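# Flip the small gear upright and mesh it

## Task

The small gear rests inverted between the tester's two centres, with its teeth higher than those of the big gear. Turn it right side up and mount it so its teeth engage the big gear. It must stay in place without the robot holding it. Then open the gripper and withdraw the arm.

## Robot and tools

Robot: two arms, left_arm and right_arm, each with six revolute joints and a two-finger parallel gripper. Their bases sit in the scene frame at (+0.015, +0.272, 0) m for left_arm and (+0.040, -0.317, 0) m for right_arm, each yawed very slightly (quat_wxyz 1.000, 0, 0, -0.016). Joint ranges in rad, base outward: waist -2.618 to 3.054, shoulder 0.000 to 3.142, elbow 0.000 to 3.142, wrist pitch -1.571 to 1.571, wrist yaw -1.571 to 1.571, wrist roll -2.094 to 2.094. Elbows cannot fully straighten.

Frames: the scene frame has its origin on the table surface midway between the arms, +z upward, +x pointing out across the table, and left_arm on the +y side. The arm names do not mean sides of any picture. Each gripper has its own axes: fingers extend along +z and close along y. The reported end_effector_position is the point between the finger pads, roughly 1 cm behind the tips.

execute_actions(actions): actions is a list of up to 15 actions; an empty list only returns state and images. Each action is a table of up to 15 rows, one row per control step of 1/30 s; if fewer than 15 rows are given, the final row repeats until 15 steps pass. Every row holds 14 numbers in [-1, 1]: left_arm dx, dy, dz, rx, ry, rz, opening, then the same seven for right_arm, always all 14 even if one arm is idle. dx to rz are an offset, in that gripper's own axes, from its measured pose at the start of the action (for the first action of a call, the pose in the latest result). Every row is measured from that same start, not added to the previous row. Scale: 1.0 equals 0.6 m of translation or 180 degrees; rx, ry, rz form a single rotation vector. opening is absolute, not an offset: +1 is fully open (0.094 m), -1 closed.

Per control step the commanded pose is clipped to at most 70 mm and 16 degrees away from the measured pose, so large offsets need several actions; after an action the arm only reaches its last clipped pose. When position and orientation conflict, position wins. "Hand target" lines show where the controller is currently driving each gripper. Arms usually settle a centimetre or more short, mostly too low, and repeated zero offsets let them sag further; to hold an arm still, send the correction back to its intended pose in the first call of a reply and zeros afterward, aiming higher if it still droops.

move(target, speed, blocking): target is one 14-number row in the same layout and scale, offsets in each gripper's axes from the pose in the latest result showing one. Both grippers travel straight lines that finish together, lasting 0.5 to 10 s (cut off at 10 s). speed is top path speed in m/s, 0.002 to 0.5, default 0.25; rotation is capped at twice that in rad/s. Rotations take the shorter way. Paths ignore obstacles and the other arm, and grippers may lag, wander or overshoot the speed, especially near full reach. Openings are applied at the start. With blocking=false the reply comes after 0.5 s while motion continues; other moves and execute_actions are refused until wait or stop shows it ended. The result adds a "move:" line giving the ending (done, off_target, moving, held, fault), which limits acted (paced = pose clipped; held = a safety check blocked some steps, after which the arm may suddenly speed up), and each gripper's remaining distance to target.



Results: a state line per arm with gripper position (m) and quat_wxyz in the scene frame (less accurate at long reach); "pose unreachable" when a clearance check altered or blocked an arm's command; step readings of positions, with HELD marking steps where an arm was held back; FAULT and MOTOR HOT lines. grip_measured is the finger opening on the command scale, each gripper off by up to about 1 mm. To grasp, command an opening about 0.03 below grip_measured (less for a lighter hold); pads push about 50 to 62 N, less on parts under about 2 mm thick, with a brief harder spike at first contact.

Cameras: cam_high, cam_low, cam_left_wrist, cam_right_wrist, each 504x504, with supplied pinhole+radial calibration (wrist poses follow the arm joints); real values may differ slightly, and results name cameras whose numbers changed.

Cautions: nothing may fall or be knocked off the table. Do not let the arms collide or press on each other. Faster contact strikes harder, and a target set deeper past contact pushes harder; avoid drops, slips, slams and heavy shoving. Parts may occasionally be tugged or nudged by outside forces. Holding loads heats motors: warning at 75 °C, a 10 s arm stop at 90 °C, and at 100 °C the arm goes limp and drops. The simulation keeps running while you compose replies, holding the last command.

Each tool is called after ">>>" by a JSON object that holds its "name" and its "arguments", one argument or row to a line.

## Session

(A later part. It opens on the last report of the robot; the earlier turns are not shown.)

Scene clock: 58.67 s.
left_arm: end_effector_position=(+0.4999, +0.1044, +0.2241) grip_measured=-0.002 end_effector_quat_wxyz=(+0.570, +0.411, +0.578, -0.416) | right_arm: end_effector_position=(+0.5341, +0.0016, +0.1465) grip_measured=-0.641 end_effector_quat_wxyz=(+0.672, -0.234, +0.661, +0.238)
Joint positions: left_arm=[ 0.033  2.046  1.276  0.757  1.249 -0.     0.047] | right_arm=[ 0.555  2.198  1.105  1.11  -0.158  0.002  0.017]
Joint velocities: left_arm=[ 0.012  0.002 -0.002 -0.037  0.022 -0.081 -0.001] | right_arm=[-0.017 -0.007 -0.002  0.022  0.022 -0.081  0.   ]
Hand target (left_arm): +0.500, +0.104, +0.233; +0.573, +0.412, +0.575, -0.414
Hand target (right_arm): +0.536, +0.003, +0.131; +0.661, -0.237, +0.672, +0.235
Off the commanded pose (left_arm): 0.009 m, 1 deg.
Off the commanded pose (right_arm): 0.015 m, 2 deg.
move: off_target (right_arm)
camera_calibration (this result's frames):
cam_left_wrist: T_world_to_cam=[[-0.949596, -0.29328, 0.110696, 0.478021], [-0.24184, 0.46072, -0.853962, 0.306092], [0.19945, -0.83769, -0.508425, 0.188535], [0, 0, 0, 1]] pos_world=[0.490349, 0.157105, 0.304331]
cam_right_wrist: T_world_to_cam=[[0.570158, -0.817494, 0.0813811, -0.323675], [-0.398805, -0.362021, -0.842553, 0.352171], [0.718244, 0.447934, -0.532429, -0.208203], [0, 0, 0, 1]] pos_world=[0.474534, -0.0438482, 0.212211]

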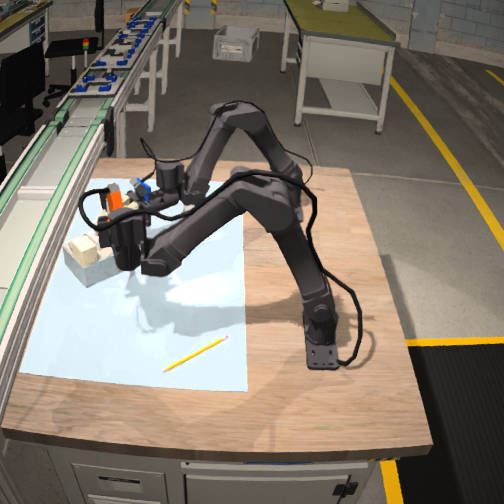

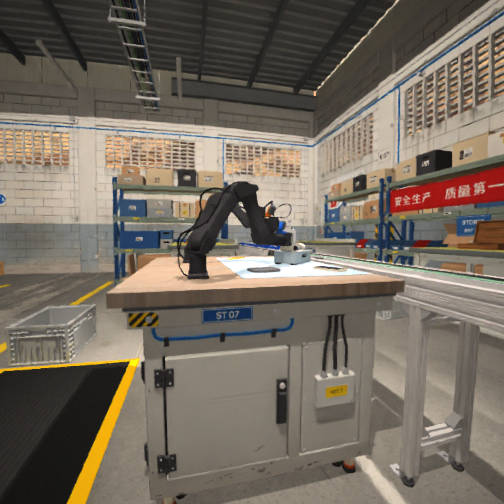

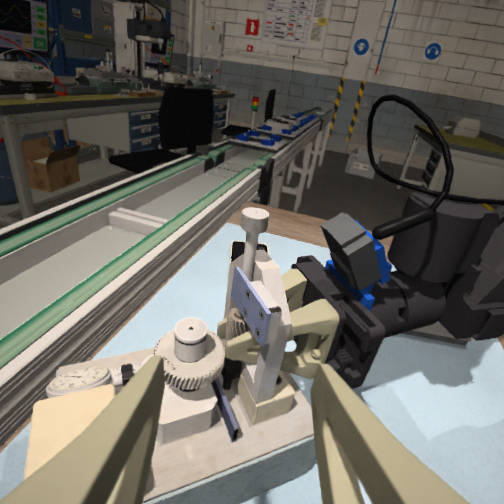

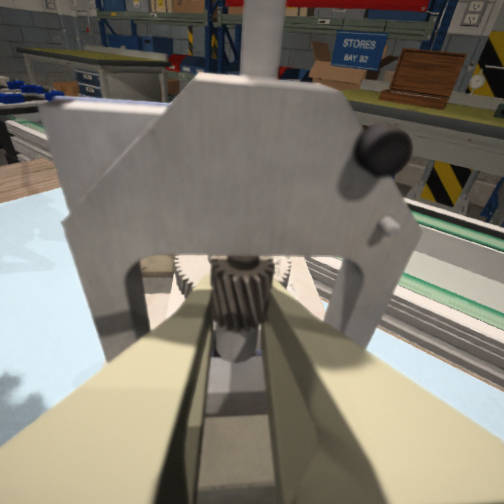

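>>> {"name": "move", "arguments": {
  "target": [-0.013,0,0,0,0,0,0,0.06,0,0.005,0,0.02,0,-0.7],
  "speed": 0.03
}}

Scene clock: 60.20 s.
left_arm: end_effector_position=(+0.4999, +0.1044, +0.2228) grip_measured=-0.002 end_effector_quat_wxyz=(+0.567, +0.408, +0.580, -0.418) | right_arm: end_effector_position=(+0.5338, +0.0017, +0.1468) grip_measured=-0.641 end_effector_quat_wxyz=(+0.683, -0.233, +0.648, +0.243)
Joint positions: left_arm=[ 0.033  2.046  1.276  0.747  1.249 -0.     0.047] | right_arm=[ 0.553  2.223  1.104  1.171 -0.164  0.005  0.017]
Joint velocities: left_arm=[ 0.002 -0.012 -0.007  0.022  0.007  0.007 -0.001] | right_arm=[-0.032 -0.002  0.007 -0.007 -0.007  0.051  0.   ]
Hand target (left_arm): +0.500, +0.104, +0.232; +0.570, +0.410, +0.577, -0.416
Hand target (right_arm): +0.534, +0.002, +0.111; +0.651, -0.242, +0.681, +0.231
Off the commanded pose (left_arm): 0.009 m, 1 deg.
Off the commanded pose (right_arm): 0.036 m, 6 deg.
move: off_target (right_arm)
camera_calibration (this result's frames):
cam_left_wrist: T_world_to_cam=[[-0.948406, -0.29328, 0.120471, 0.475368], [-0.250623, 0.46072, -0.851426, 0.308796], [0.194203, -0.83769, -0.510452, 0.19095], [0, 0, 0, 1]] pos_world=[0.49115, 0.157105, 0.30312]
cam_right_wrist: T_world_to_cam=[[0.57198, -0.816165, 0.0819377, -0.324487], [-0.373025, -0.347777, -0.860176, 0.341078], [0.730542, 0.461439, -0.503372, -0.218743], [0, 0, 0, 1]] pos_world=[0.472632, -0.0452795, 0.209866]

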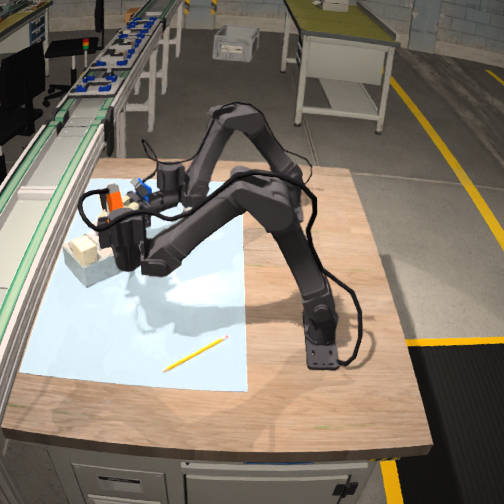

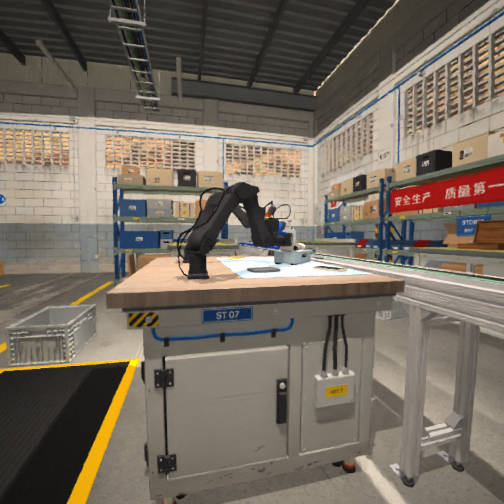

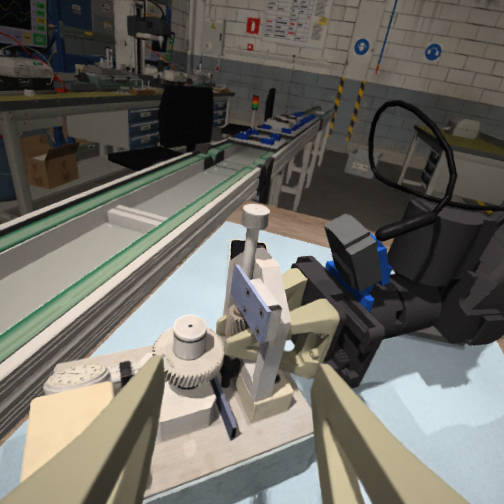

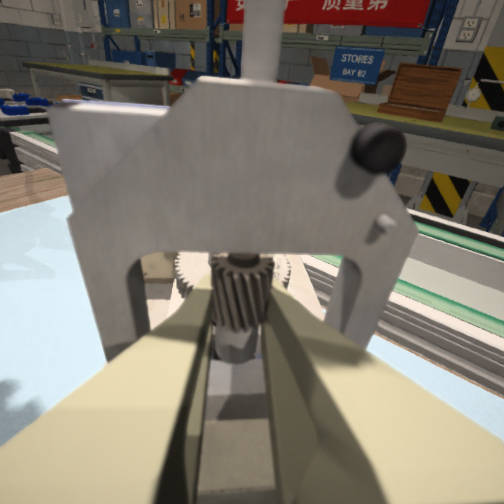

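>>> {"name": "move", "arguments": {
  "target": [0.068,0.048,0.104,0,0.194,0,-0.28,-0.01,0,0.008,0,0.015,0,-0.7],
  "speed": 0.12
}}

Scene clock: 64.03 s.
left_arm: end_effector_position=(+0.5422, +0.0594, +0.1697) grip_measured=-0.277 end_effector_quat_wxyz=(+0.355, +0.516, +0.730, -0.273) | right_arm: end_effector_position=(+0.5338, +0.0015, +0.1461) grip_measured=-0.641 end_effector_quat_wxyz=(+0.671, -0.234, +0.661, +0.241)
Joint positions: left_arm=[-0.126  2.348  2.227 -0.914  0.801  0.841  0.034] | right_arm=[ 0.553  2.198  1.104  1.11  -0.163  0.007  0.017]
Joint velocities: left_arm=[-0.002  0.012  0.012 -0.037 -0.022 -0.022  0.001] | right_arm=[-0.002 -0.002 -0.012  0.022 -0.007 -0.022  0.001]
Hand target (left_arm): +0.541, +0.054, +0.179; +0.361, +0.523, +0.722, -0.275
Hand target (right_arm): +0.537, +0.004, +0.153; +0.668, -0.238, +0.664, +0.237
Off the commanded pose (left_arm): 0.013 m, 2 deg.
Off the commanded pose (right_arm): 0.008 m, 1 deg.
move: off_target (left_arm)
camera_calibration (this result's frames):
cam_left_wrist: T_world_to_cam=[[-0.927114, -0.35389, 0.123378, 0.500287], [-0.373613, 0.84674, -0.378741, 0.258472], [0.0295637, -0.397231, -0.917242, 0.250039], [0, 0, 0, 1]] pos_world=[0.553, 0.0575118, 0.265516]
cam_right_wrist: T_world_to_cam=[[0.573613, -0.81548, 0.0771965, -0.324799], [-0.400429, -0.361377, -0.842059, 0.352409], [0.71458, 0.452105, -0.533833, -0.20593], [0, 0, 0, 1]] pos_world=[0.474578, -0.0444125, 0.21189]

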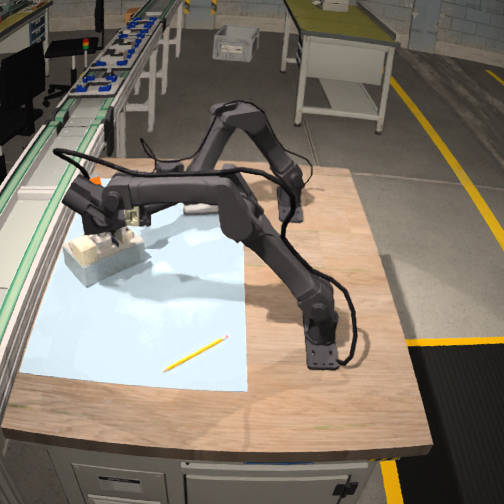

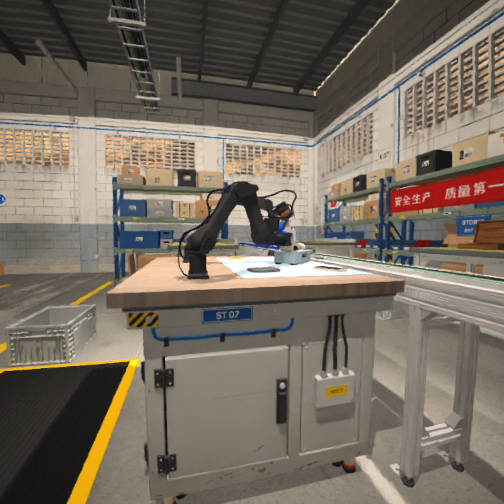

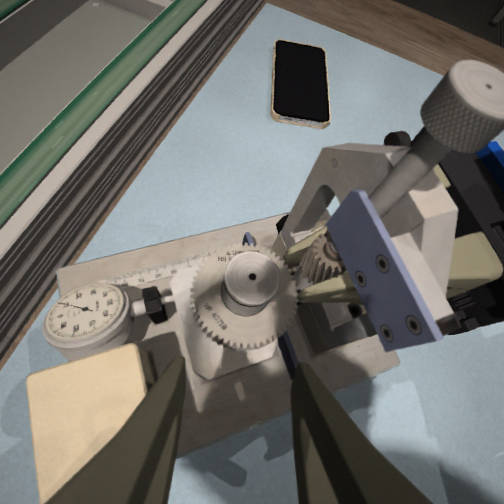

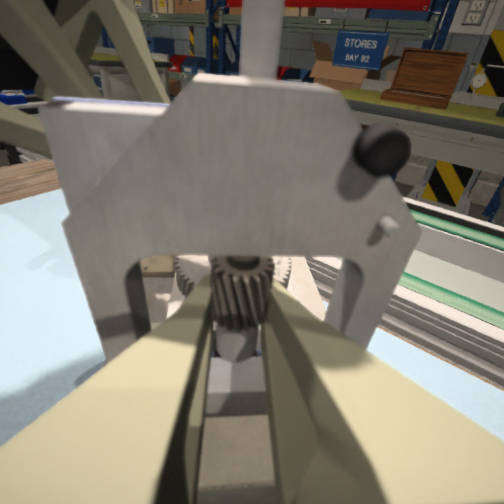

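>>> {"name": "move", "arguments": {
  "target": [-0.1,-0.04,-0.06,0,-0.2,0,0,-0.012,0,0,0,0,0,-0.45],
  "speed": 0.15
}}

>>> {"name": "move", "arguments": {
  "target": [-0.012,0,0,0,0,0,0,-0.0,0,-0.2,0,0,0,-0.45],
  "speed": 0.15
}}

Scene clock: 67.40 s.
left_arm: end_effector_position=(+0.5290, +0.0438, +0.2348) grip_measured=-0.003 end_effector_quat_wxyz=(+0.561, +0.397, +0.592, -0.421) | right_arm: end_effector_position=(+0.5335, +0.0018, +0.1469) grip_measured=-0.453 end_effector_quat_wxyz=(+0.672, -0.235, +0.660, +0.242)
Joint positions: left_arm=[-0.101  2.126  1.465  0.625  1.101 -0.022  0.047] | right_arm=[ 0.553  2.198  1.104  1.113 -0.165  0.007  0.026]
Joint velocities: left_arm=[-0.007 -0.017  0.007 -0.022  0.051 -0.022  0.   ] | right_arm=[ 0.007 -0.007 -0.017 -0.037  0.022  0.007  0.001]
Hand target (left_arm): +0.528, +0.046, +0.242; +0.569, +0.399, +0.585, -0.418
Hand target (right_arm): +0.534, +0.001, +0.153; +0.671, -0.234, +0.661, +0.241
Off the commanded pose (left_arm): 0.008 m, 1 deg.
Off the commanded pose (right_arm): 0.006 m, 0 deg.
move: done
camera_calibration (this result's frames):
cam_left_wrist: T_world_to_cam=[[-0.940049, -0.305804, 0.150971, 0.472717], [-0.283682, 0.455446, -0.843856, 0.370183], [0.189296, -0.836094, -0.514892, 0.144226], [0, 0, 0, 1]] pos_world=[0.52209, 0.0965471, 0.315275]
cam_right_wrist: T_world_to_cam=[[0.575272, -0.814281, 0.077516, -0.325384], [-0.397356, -0.361036, -0.843659, 0.35164], [0.714962, 0.454532, -0.531254, -0.206064], [0, 0, 0, 1]] pos_world=[0.474238, -0.0443362, 0.212414]

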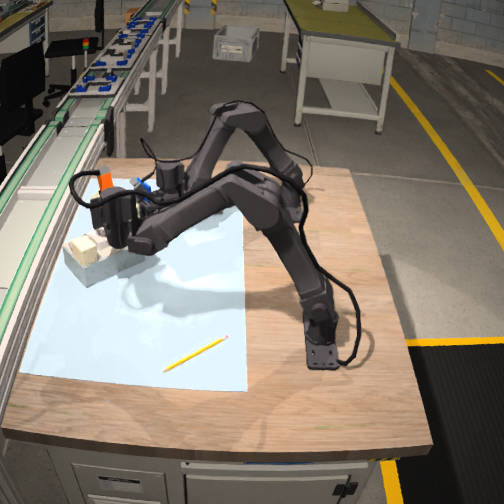

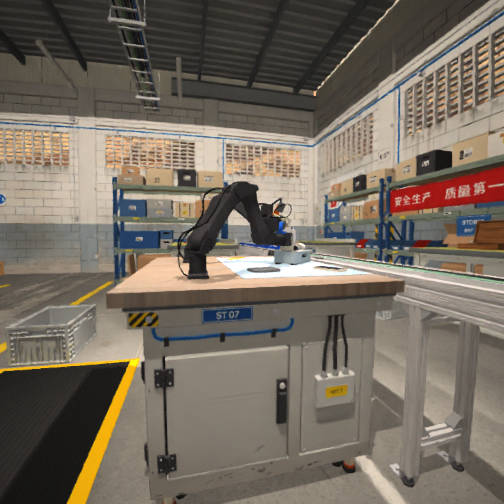

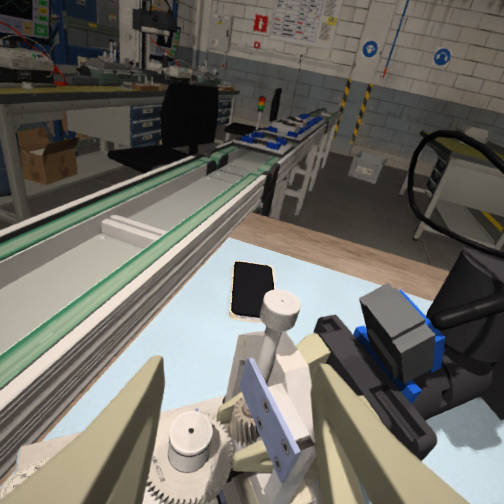

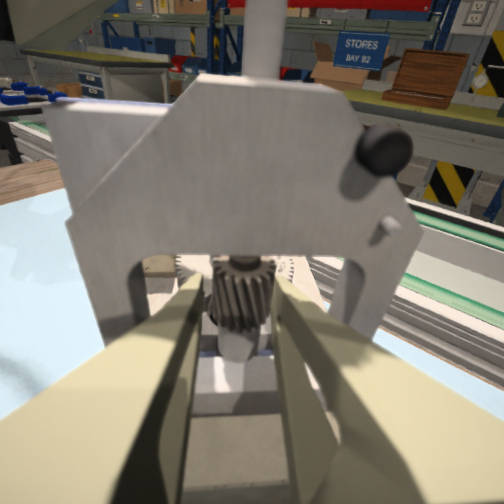

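Scene clock: 68.73 s.
left_arm: end_effector_position=(+0.5289, +0.0438, +0.2329) grip_measured=-0.003 end_effector_quat_wxyz=(+0.557, +0.395, +0.596, -0.423) | right_arm: end_effector_position=(+0.4432, -0.0695, +0.1363) grip_measured=-0.453 end_effector_quat_wxyz=(+0.663, -0.237, +0.668, +0.241)
Joint positions: left_arm=[-0.101  2.126  1.465  0.613  1.101 -0.022  0.047] | right_arm=[ 0.495  1.946  0.589  1.353 -0.225  0.007  0.026]
Joint velocities: left_arm=[ 0.002 -0.017  0.022 -0.037 -0.051  0.007  0.   ] | right_arm=[-0.012 -0.017 -0.022  0.051 -0.095 -0.007 -0.001]
Hand target (left_arm): +0.529, +0.044, +0.242; +0.561, +0.397, +0.592, -0.422
Hand target (right_arm): +0.441, -0.075, +0.146; +0.672, -0.236, +0.660, +0.241
Off the commanded pose (left_arm): 0.009 m, 1 deg.
Off the commanded pose (right_arm): 0.010 m, 1 deg.
move: done
camera_calibration (this result's frames):
cam_left_wrist: T_world_to_cam=[[-0.938096, -0.306047, 0.16221, 0.469285], [-0.294172, 0.456709, -0.839571, 0.373096], [0.182865, -0.835316, -0.518467, 0.147501], [0, 0, 0, 1]] pos_world=[0.523016, 0.0964363, 0.313592]
cam_right_wrist: T_world_to_cam=[[0.578708, -0.812076, 0.0750256, -0.33166], [-0.413785, -0.371654, -0.831057, 0.285984], [0.702765, 0.449895, -0.551104, -0.106924], [0, 0, 0, 1]] pos_world=[0.385412, -0.114942, 0.203626]

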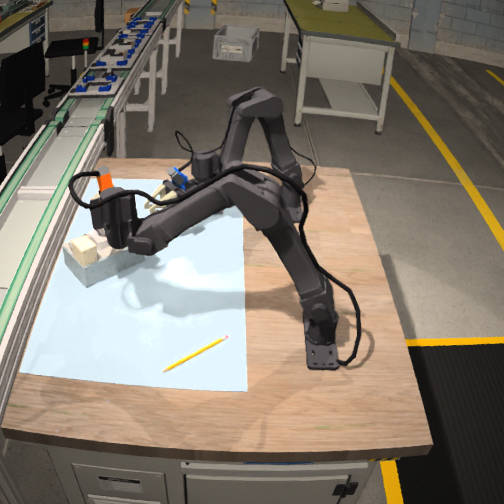

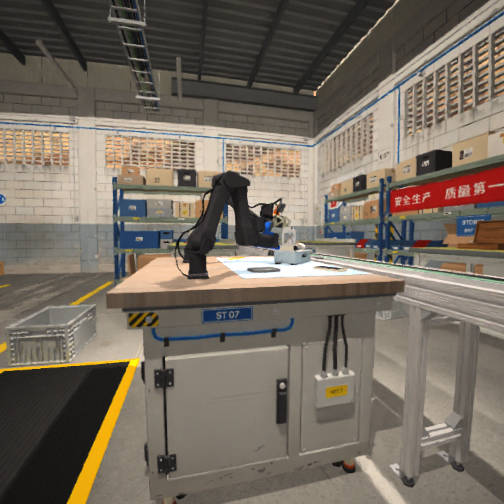

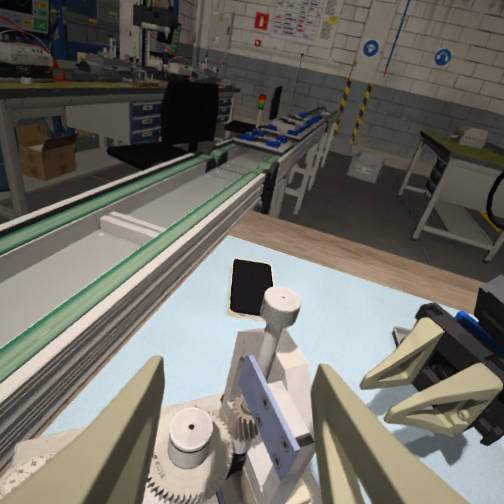

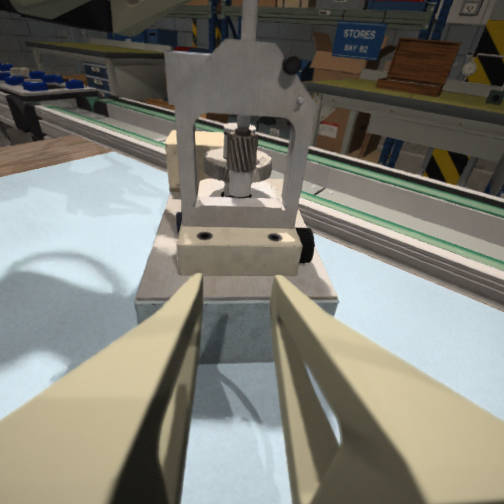

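>>> {"name": "move", "arguments": {
  "target": [0,-0.03,0.09,0,-0.01,0.02,0,-0.014,0,0,0,0,0,-0.45],
  "speed": 0.1
}}

>>> {"name": "move", "arguments": {
  "target": [-0.014,0,0,0,0,0,-0.75,0,0,0,0,0,0,-0.45],
  "speed": 0.1
}}

>>> {"name": "move", "arguments": {
  "target": [-0.03,0,0,-0.45,0,0,-0.75,0,0,0,0,0,0,-0.45],
  "speed": 0.25
}}

Scene clock: 69.97 s.
left_arm: end_effector_position=(+0.5234, -0.0106, +0.2151) grip_measured=-0.003 end_effector_quat_wxyz=(+0.557, +0.399, +0.594, -0.422) | right_arm: end_effector_position=(+0.4428, -0.0696, +0.1344) grip_measured=-0.453 end_effector_quat_wxyz=(+0.656, -0.238, +0.675, +0.240)
Joint positions: left_arm=[-0.218  2.174  1.465  0.667  0.988 -0.022  0.047] | right_arm=[ 0.495  1.932  0.589  1.319 -0.226  0.007  0.026]
Joint velocities: left_arm=[-0.012  0.012 -0.002 -0.007 -0.066  0.007  0.002] | right_arm=[ 0.012  0.002 -0.002 -0.037  0.022 -0.007 -0.   ]
Hand target (left_arm): +0.528, -0.013, +0.233; +0.579, +0.407, +0.574, -0.412
Hand target (right_arm): +0.443, -0.069, +0.145; +0.663, -0.237, +0.668, +0.241
Off the commanded pose (left_arm): 0.019 m, 4 deg.
Off the commanded pose (right_arm): 0.010 m, 1 deg.
move: off_target (left_arm)
camera_calibration (this result's frames):
cam_left_wrist: T_world_to_cam=[[-0.940219, -0.303354, 0.154806, 0.453115], [-0.287031, 0.461162, -0.839608, 0.377673], [0.183308, -0.83385, -0.520666, 0.0941024], [0, 0, 0, 1]] pos_world=[0.517182, 0.0417531, 0.295949]
cam_right_wrist: T_world_to_cam=[[0.580322, -0.811203, 0.0719513, -0.331633], [-0.428288, -0.379145, -0.820255, 0.288646], [0.692673, 0.445196, -0.567455, -0.101334], [0, 0, 0, 1]] pos_world=[0.386269, -0.11447, 0.203123]

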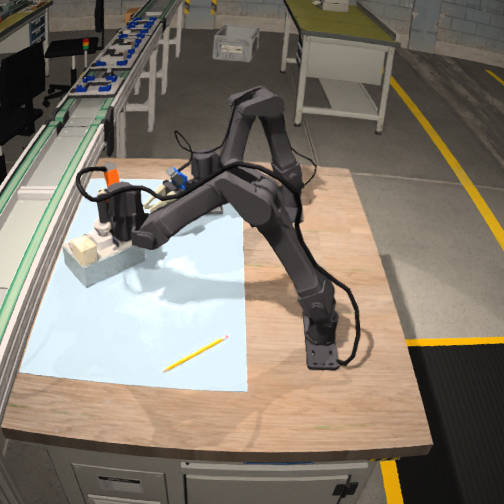

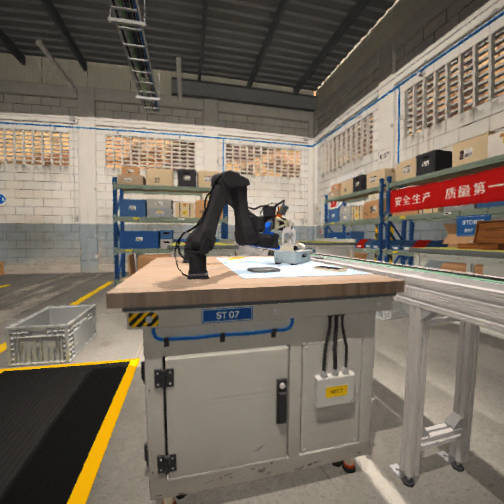

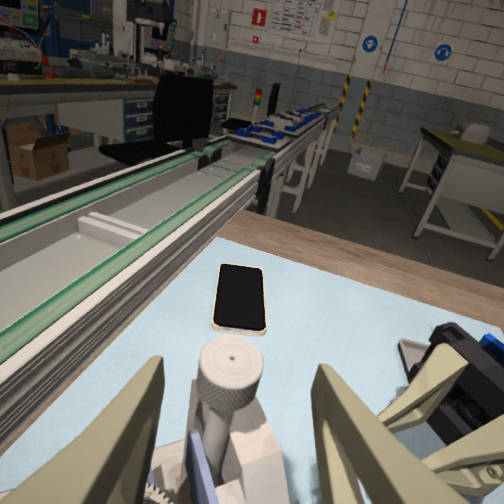

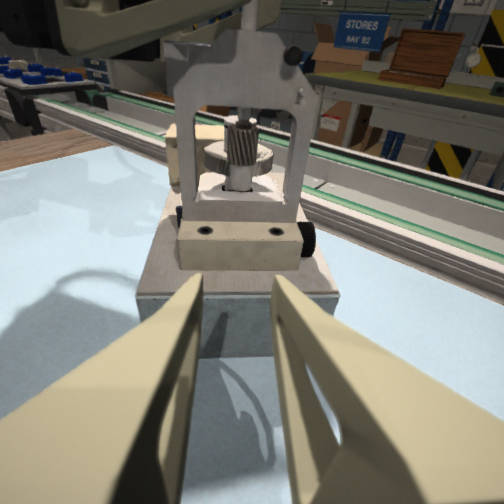

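Scene clock: 70.67 s.
left_arm: end_effector_position=(+0.5250, -0.0101, +0.2130) grip_measured=-0.666 end_effector_quat_wxyz=(+0.537, +0.369, +0.617, -0.442) | right_arm: end_effector_position=(+0.4428, -0.0696, +0.1344) grip_measured=-0.453 end_effector_quat_wxyz=(+0.656, -0.238, +0.675, +0.240)
Joint positions: left_arm=[-0.219  2.172  1.465  0.649  0.975 -0.102  0.016] | right_arm=[ 0.495  1.932  0.589  1.319 -0.226  0.007  0.026]
Joint velocities: left_arm=[-0.007  0.002  0.002 -0.022 -0.037  0.007 -0.   ] | right_arm=[ 0.002  0.012  0.017  0.007 -0.037  0.081  0.   ]
Hand target (left_arm): +0.524, -0.010, +0.223; +0.558, +0.397, +0.593, -0.423
Hand target (right_arm): +0.443, -0.070, +0.134; +0.656, -0.238, +0.675, +0.240
Off the commanded pose (left_arm): 0.011 m, 5 deg.
Off the commanded pose (right_arm): 0.000 m, 0 deg.
move: off_target (left_arm)
camera_calibration (this result's frames):
cam_left_wrist: T_world_to_cam=[[-0.917751, -0.311974, 0.245774, 0.423844], [-0.368533, 0.438285, -0.819811, 0.414461], [0.148041, -0.842958, -0.517209, 0.110723], [0, 0, 0, 1]] pos_world=[0.525334, 0.0439109, 0.292877]
cam_right_wrist: T_world_to_cam=[[0.580322, -0.811203, 0.0719513, -0.331633], [-0.428288, -0.379145, -0.820255, 0.288646], [0.692673, 0.445196, -0.567455, -0.101334], [0, 0, 0, 1]] pos_world=[0.386269, -0.11447, 0.203123]

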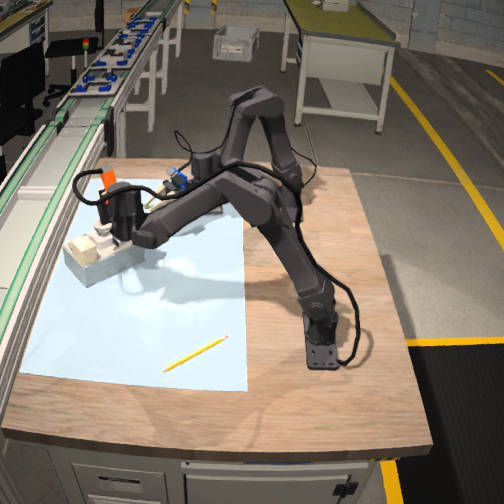

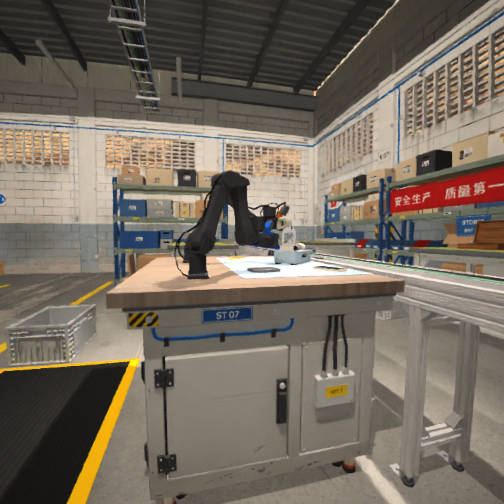

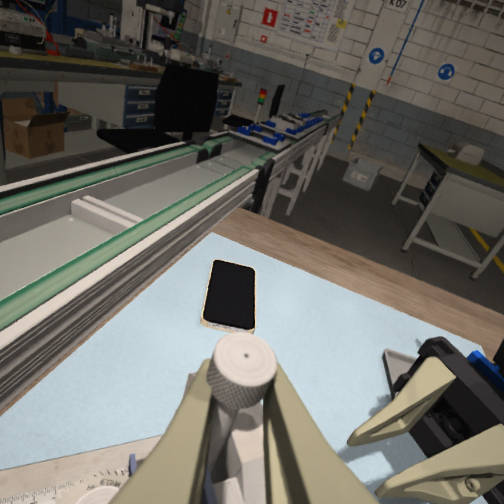

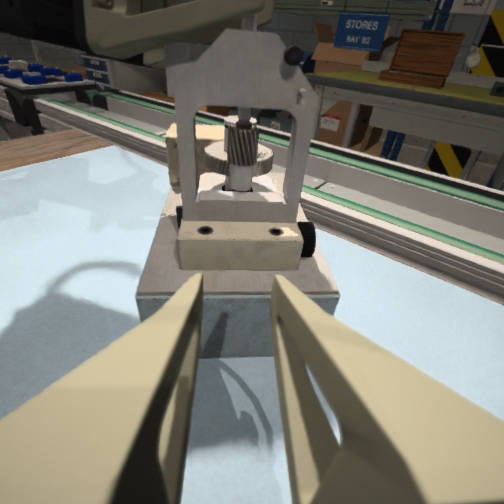

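Scene clock: 73.90 s.
left_arm: end_effector_position=(+0.5207, -0.0054, +0.2144) grip_measured=-0.747 end_effector_quat_wxyz=(+0.632, -0.045, +0.769, +0.081) | right_arm: end_effector_position=(+0.4428, -0.0696, +0.1344) grip_measured=-0.453 end_effector_quat_wxyz=(+0.656, -0.238, +0.675, +0.240)
Joint positions: left_arm=[-0.718  2.083  1.524  0.247 -0.913 -0.181  0.012] | right_arm=[ 0.495  1.932  0.589  1.319 -0.226  0.007  0.026]
Joint velocities: left_arm=[-0.002  0.007  0.007 -0.051  0.051 -0.066 -0.001] | right_arm=[-0.007 -0.007 -0.012 -0.037 -0.037  0.007 -0.001]
Hand target (left_arm): +0.523, -0.008, +0.232; +0.644, -0.062, +0.759, +0.070
Hand target (right_arm): +0.443, -0.070, +0.134; +0.656, -0.238, +0.675, +0.240
Off the commanded pose (left_arm): 0.018 m, 4 deg.
Off the commanded pose (right_arm): 0.000 m, 0 deg.
move: off_target (left_arm)
camera_calibration (this result's frames):
cam_left_wrist: T_world_to_cam=[[0.168304, -0.985205, 0.0323251, -0.102343], [-0.648795, -0.135403, -0.74882, 0.539538], [0.742118, 0.105057, -0.661985, -0.157082], [0, 0, 0, 1]] pos_world=[0.483848, -0.0112712, 0.303339]
cam_right_wrist: T_world_to_cam=[[0.580322, -0.811203, 0.0719513, -0.331633], [-0.428288, -0.379145, -0.820255, 0.288646], [0.692673, 0.445196, -0.567455, -0.101334], [0, 0, 0, 1]] pos_world=[0.386269, -0.11447, 0.203123]

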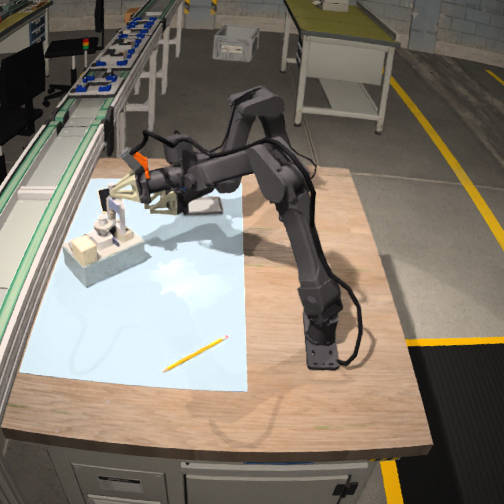

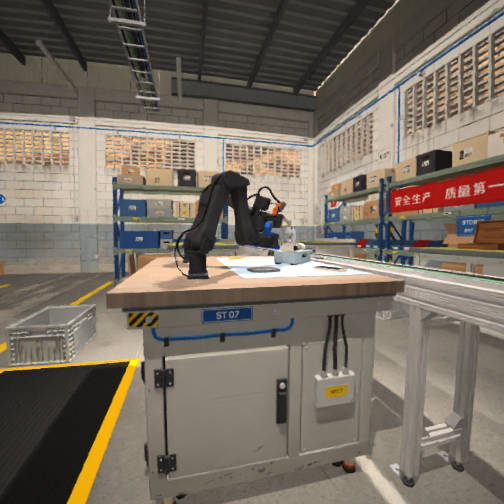

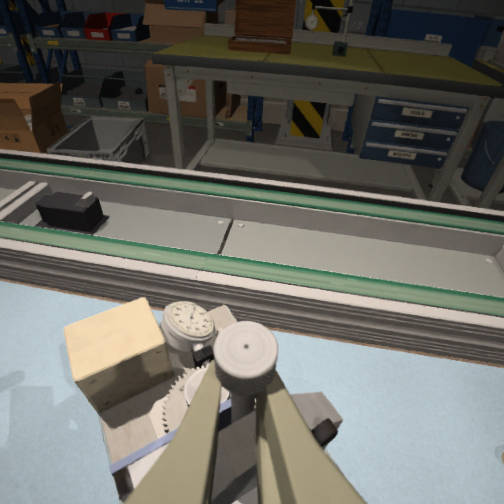

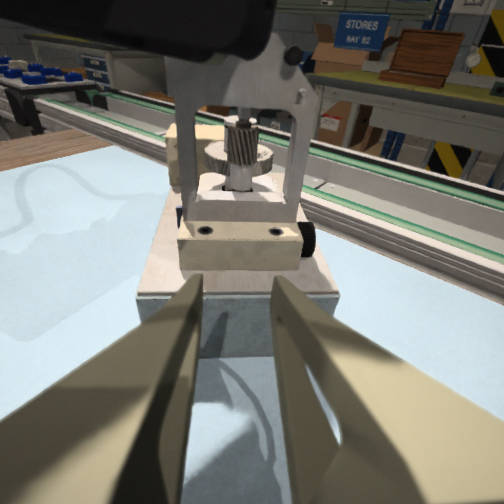

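>>> {"name": "move", "arguments": {
  "target": [0.0,0,0.025,0,-0.04,0,-0.8,0,0,0,0,0,0,-0.45],
  "speed": 0.05
}}

>>> {"name": "move", "arguments": {
  "target": [-0.12,0,0.0,0,-0.05,0,-0.8,0,0,0,0,0,0,-0.45],
  "speed": 0.05
}}

Scene clock: 75.67 s.
left_arm: end_effector_position=(+0.5229, -0.0056, +0.2153) grip_measured=-0.796 end_effector_quat_wxyz=(+0.675, -0.053, +0.730, +0.091) | right_arm: end_effector_position=(+0.4428, -0.0696, +0.1344) grip_measured=-0.453 end_effector_quat_wxyz=(+0.656, -0.238, +0.675, +0.240)
Joint positions: left_arm=[-0.724  2.13   1.458  0.546 -0.959 -0.041  0.01 ] | right_arm=[ 0.495  1.932  0.589  1.319 -0.226  0.007  0.026]
Joint velocities: left_arm=[-0.007  0.002  0.007  0.066 -0.022  0.007 -0.001] | right_arm=[ 0.002 -0.002  0.007  0.066 -0.022 -0.022 -0.   ]
Hand target (left_arm): +0.534, -0.003, +0.211; +0.678, -0.042, +0.729, +0.084
Hand target (right_arm): +0.443, -0.070, +0.134; +0.656, -0.238, +0.675, +0.240
Off the commanded pose (left_arm): 0.013 m, 2 deg.
Off the commanded pose (right_arm): 0.000 m, 0 deg.
move: off_target (left_arm)
camera_calibration (this result's frames):
cam_left_wrist: T_world_to_cam=[[0.1844, -0.982123, 0.0378225, -0.112535], [-0.554613, -0.135748, -0.820961, 0.507993], [0.811419, 0.130408, -0.56973, -0.214083], [0, 0, 0, 1]] pos_world=[0.476202, -0.0136464, 0.299329]
cam_right_wrist: T_world_to_cam=[[0.580322, -0.811203, 0.0719513, -0.331633], [-0.428288, -0.379145, -0.820255, 0.288646], [0.692673, 0.445196, -0.567455, -0.101334], [0, 0, 0, 1]] pos_world=[0.386269, -0.11447, 0.203123]

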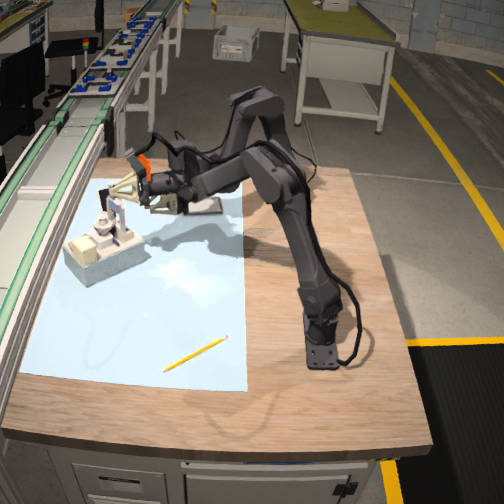

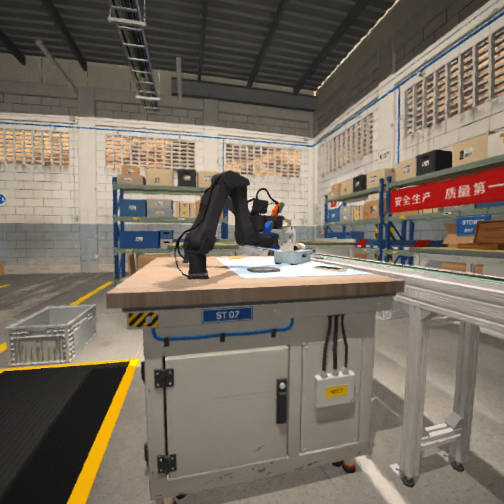

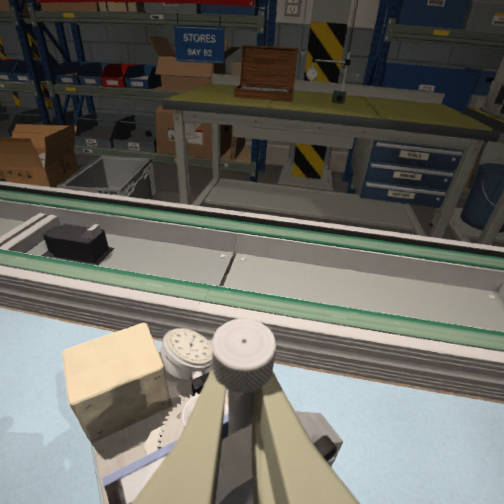

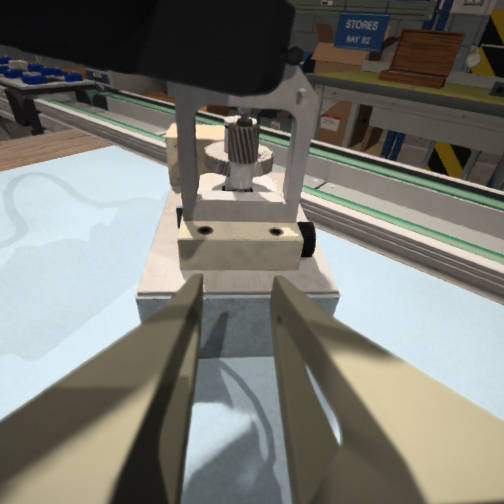

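Scene clock: 77.47 s.
left_arm: end_effector_position=(+0.5224, -0.0061, +0.2248) grip_measured=-0.797 end_effector_quat_wxyz=(+0.679, -0.008, +0.721, +0.137) | right_arm: end_effector_position=(+0.4428, -0.0696, +0.1344) grip_measured=-0.453 end_effector_quat_wxyz=(+0.656, -0.238, +0.675, +0.240)
Joint positions: left_arm=[-0.727  2.13   1.458  0.602 -0.969  0.129  0.01 ] | right_arm=[ 0.495  1.932  0.589  1.319 -0.226  0.007  0.026]
Joint velocities: left_arm=[ 0.002  0.012 -0.002  0.022 -0.051  0.022  0.   ] | right_arm=[-0.012  0.002 -0.002 -0.095 -0.022 -0.007  0.   ]
Hand target (left_arm): +0.524, -0.004, +0.285; +0.728, -0.048, +0.678, +0.096
Hand target (right_arm): +0.443, -0.070, +0.134; +0.656, -0.238, +0.675, +0.240
Off the commanded pose (left_arm): 0.063 m, 10 deg.
Off the commanded pose (right_arm): 0.000 m, 0 deg.
move: off_target (left_arm)
camera_calibration (this result's frames):
cam_left_wrist: T_world_to_cam=[[0.181906, -0.979418, -0.0874663, -0.0837883], [-0.549697, -0.0275332, -0.83491, 0.516677], [0.815318, 0.199955, -0.543392, -0.215725], [0, 0, 0, 1]] pos_world=[0.475142, -0.0247027, 0.306827]
cam_right_wrist: T_world_to_cam=[[0.580322, -0.811203, 0.0719513, -0.331633], [-0.428288, -0.379145, -0.820255, 0.288646], [0.692673, 0.445196, -0.567455, -0.101334], [0, 0, 0, 1]] pos_world=[0.386269, -0.11447, 0.203123]

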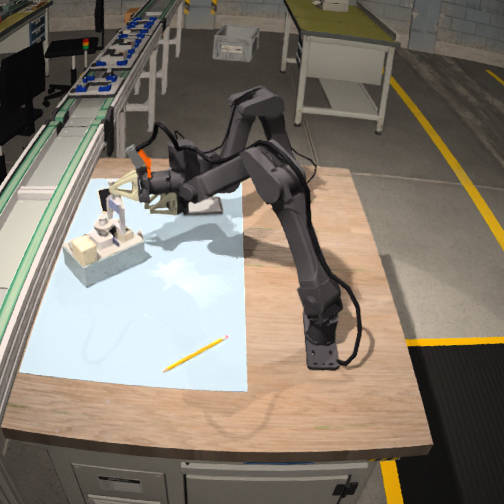

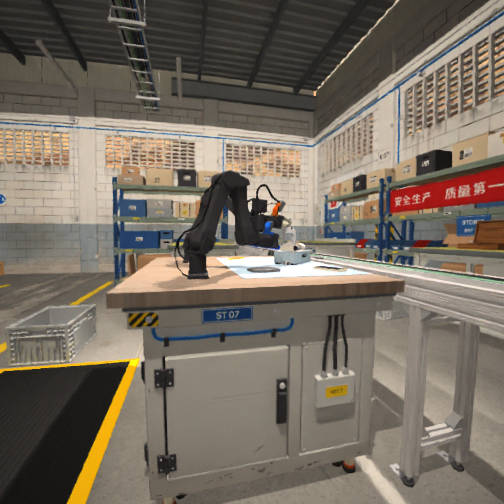

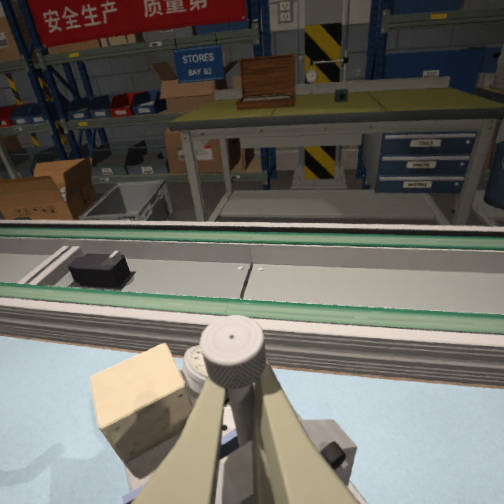

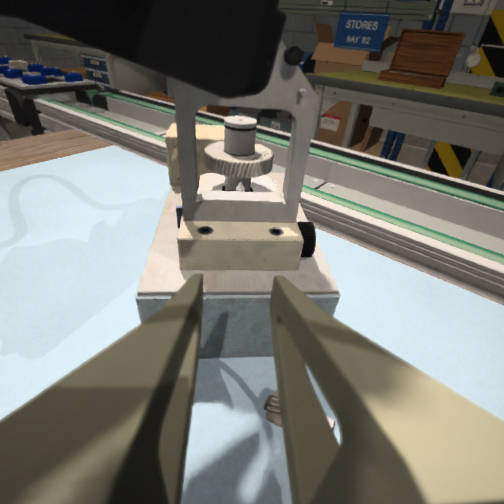

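>>> {"name": "move", "arguments": {
  "target": [0.01,0,0,0,0,0,-0.6,0,0,0,0,0,0,-0.45],
  "speed": 0.04
}}

>>> {"name": "move", "arguments": {
  "target": [-0.015,0,-0.08,0,0,0,-0.6,-0.05,0,-0.1,0,0.15,0,-0.2],
  "speed": 0.15
}}

Scene clock: 78.40 s.
left_arm: end_effector_position=(+0.5218, -0.0058, +0.2178) grip_measured=-0.603 end_effector_quat_wxyz=(+0.674, -0.004, +0.724, +0.143) | right_arm: end_effector_position=(+0.4428, -0.0696, +0.1344) grip_measured=-0.453 end_effector_quat_wxyz=(+0.656, -0.238, +0.675, +0.240)
Joint positions: left_arm=[-0.728  2.137  1.451  0.597 -0.973  0.13   0.019] | right_arm=[ 0.495  1.932  0.589  1.319 -0.226  0.007  0.026]
Joint velocities: left_arm=[-0.007 -0.012  0.007  0.066 -0.007 -0.037 -0.   ] | right_arm=[-0.017  0.002  0.007 -0.051  0.007  0.037 -0.   ]
Hand target (left_arm): +0.522, -0.005, +0.219; +0.679, -0.009, +0.721, +0.137
Hand target (right_arm): +0.443, -0.070, +0.134; +0.656, -0.238, +0.675, +0.240
Off the commanded pose (left_arm): 0.001 m, 1 deg.
Off the commanded pose (right_arm): 0.000 m, 0 deg.
move: done
camera_calibration (this result's frames):
cam_left_wrist: T_world_to_cam=[[0.183532, -0.97751, -0.103878, -0.0812733], [-0.560899, -0.0173529, -0.827703, 0.514826], [0.807285, 0.210176, -0.551469, -0.21308], [0, 0, 0, 1]] pos_world=[0.475698, -0.0257275, 0.300173]
cam_right_wrist: T_world_to_cam=[[0.580322, -0.811203, 0.0719513, -0.331633], [-0.428288, -0.379145, -0.820255, 0.288646], [0.692673, 0.445196, -0.567455, -0.101334], [0, 0, 0, 1]] pos_world=[0.386269, -0.11447, 0.203123]

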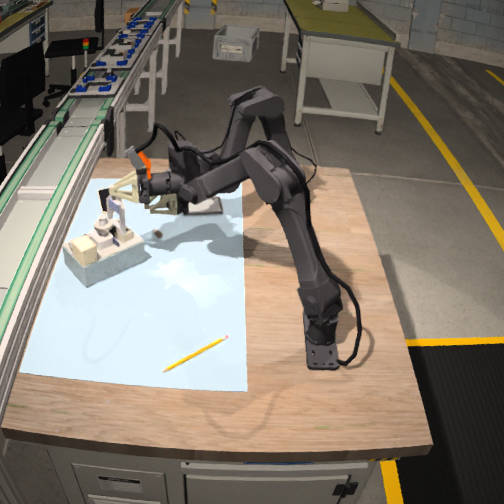

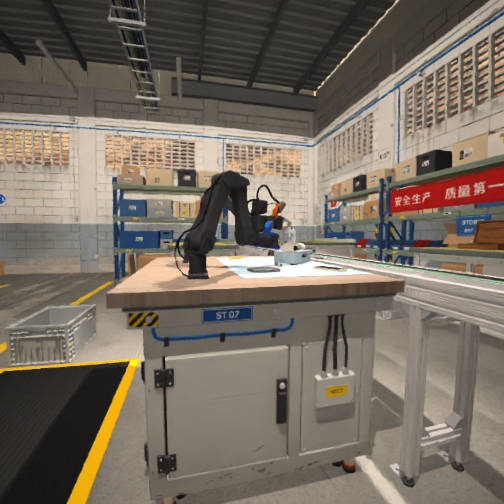

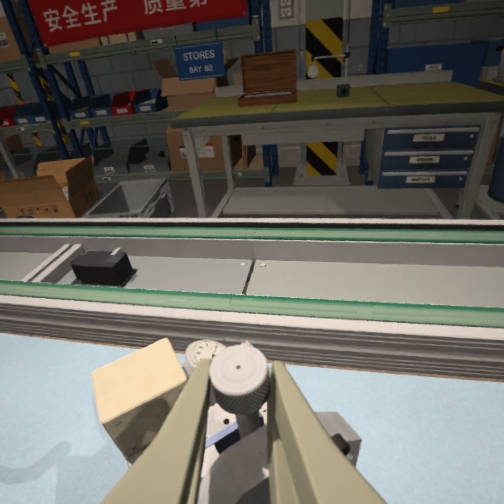

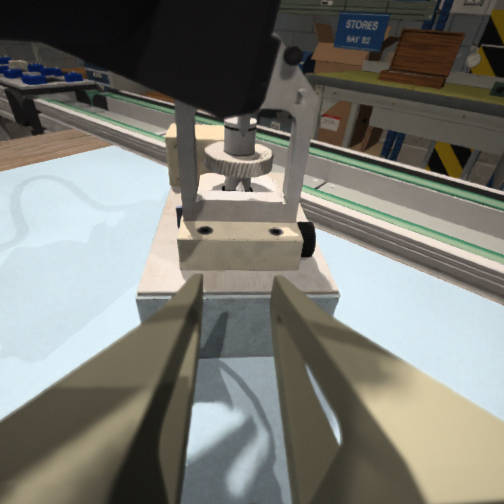

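Scene clock: 80.67 s.
left_arm: end_effector_position=(+0.4814, -0.0179, +0.2186) grip_measured=-0.603 end_effector_quat_wxyz=(+0.671, +0.003, +0.726, +0.148) | right_arm: end_effector_position=(+0.3899, -0.1054, +0.1449) grip_measured=-0.203 end_effector_quat_wxyz=(+0.459, -0.289, +0.821, +0.179)
Joint positions: left_arm=[-0.811  2.065  1.352  0.601 -1.055  0.123  0.019] | right_arm=[ 0.473  1.381  0.715  0.109 -0.231 -0.108  0.037]
Joint velocities: left_arm=[-0.017 -0.022 -0.002 -0.007 -0.022  0.037 -0.001] | right_arm=[-0.002  0.002 -0.022  0.007 -0.007 -0.037  0.   ]
Hand target (left_arm): +0.476, -0.017, +0.229; +0.675, -0.003, +0.724, +0.143
Hand target (right_arm): +0.398, -0.107, +0.167; +0.481, -0.288, +0.809, +0.176
Off the commanded pose (left_arm): 0.012 m, 1 deg.
Off the commanded pose (right_arm): 0.022 m, 3 deg.
move: off_target (left_arm, right_arm)
camera_calibration (this result's frames):
cam_left_wrist: T_world_to_cam=[[0.181037, -0.976075, -0.120433, -0.0807458], [-0.568144, -0.0038406, -0.82292, 0.49527], [0.802769, 0.217402, -0.555246, -0.174345], [0, 0, 0, 1]] pos_world=[0.435961, -0.0390089, 0.301039]
cam_right_wrist: T_world_to_cam=[[0.623928, -0.777549, 0.0783047, -0.3451], [-0.681996, -0.590683, -0.431248, 0.281309], [0.38157, 0.215664, -0.898829, 0.102351], [0, 0, 0, 1]] pos_world=[0.368115, -0.124241, 0.240332]

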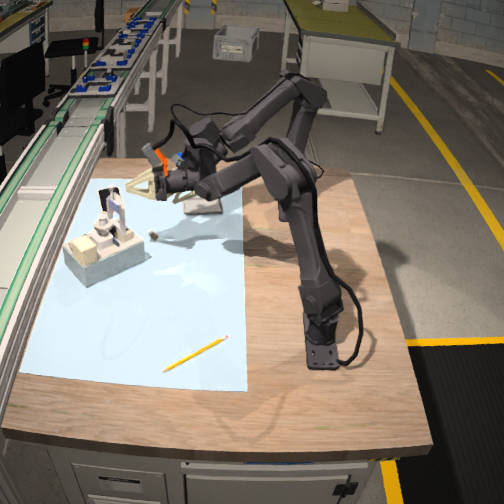

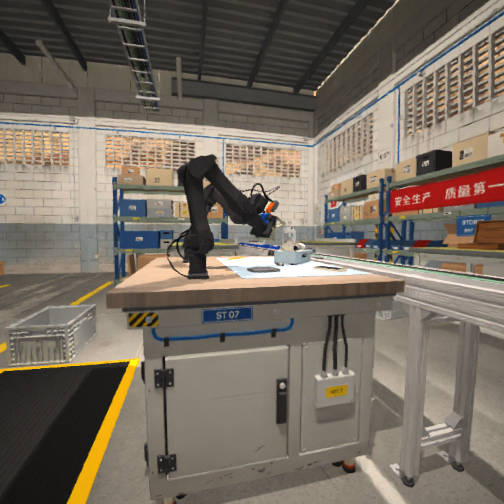

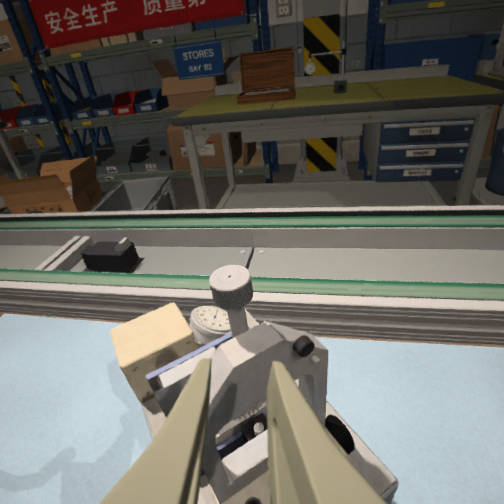

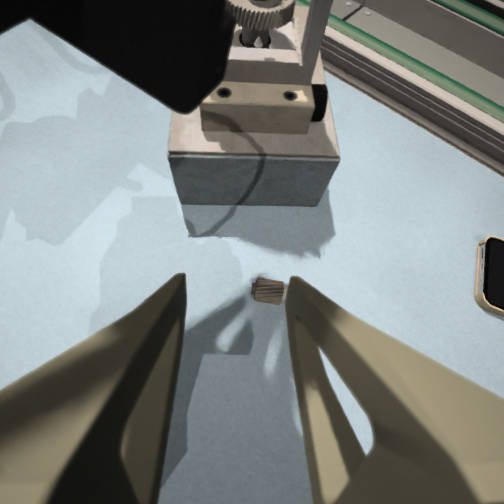

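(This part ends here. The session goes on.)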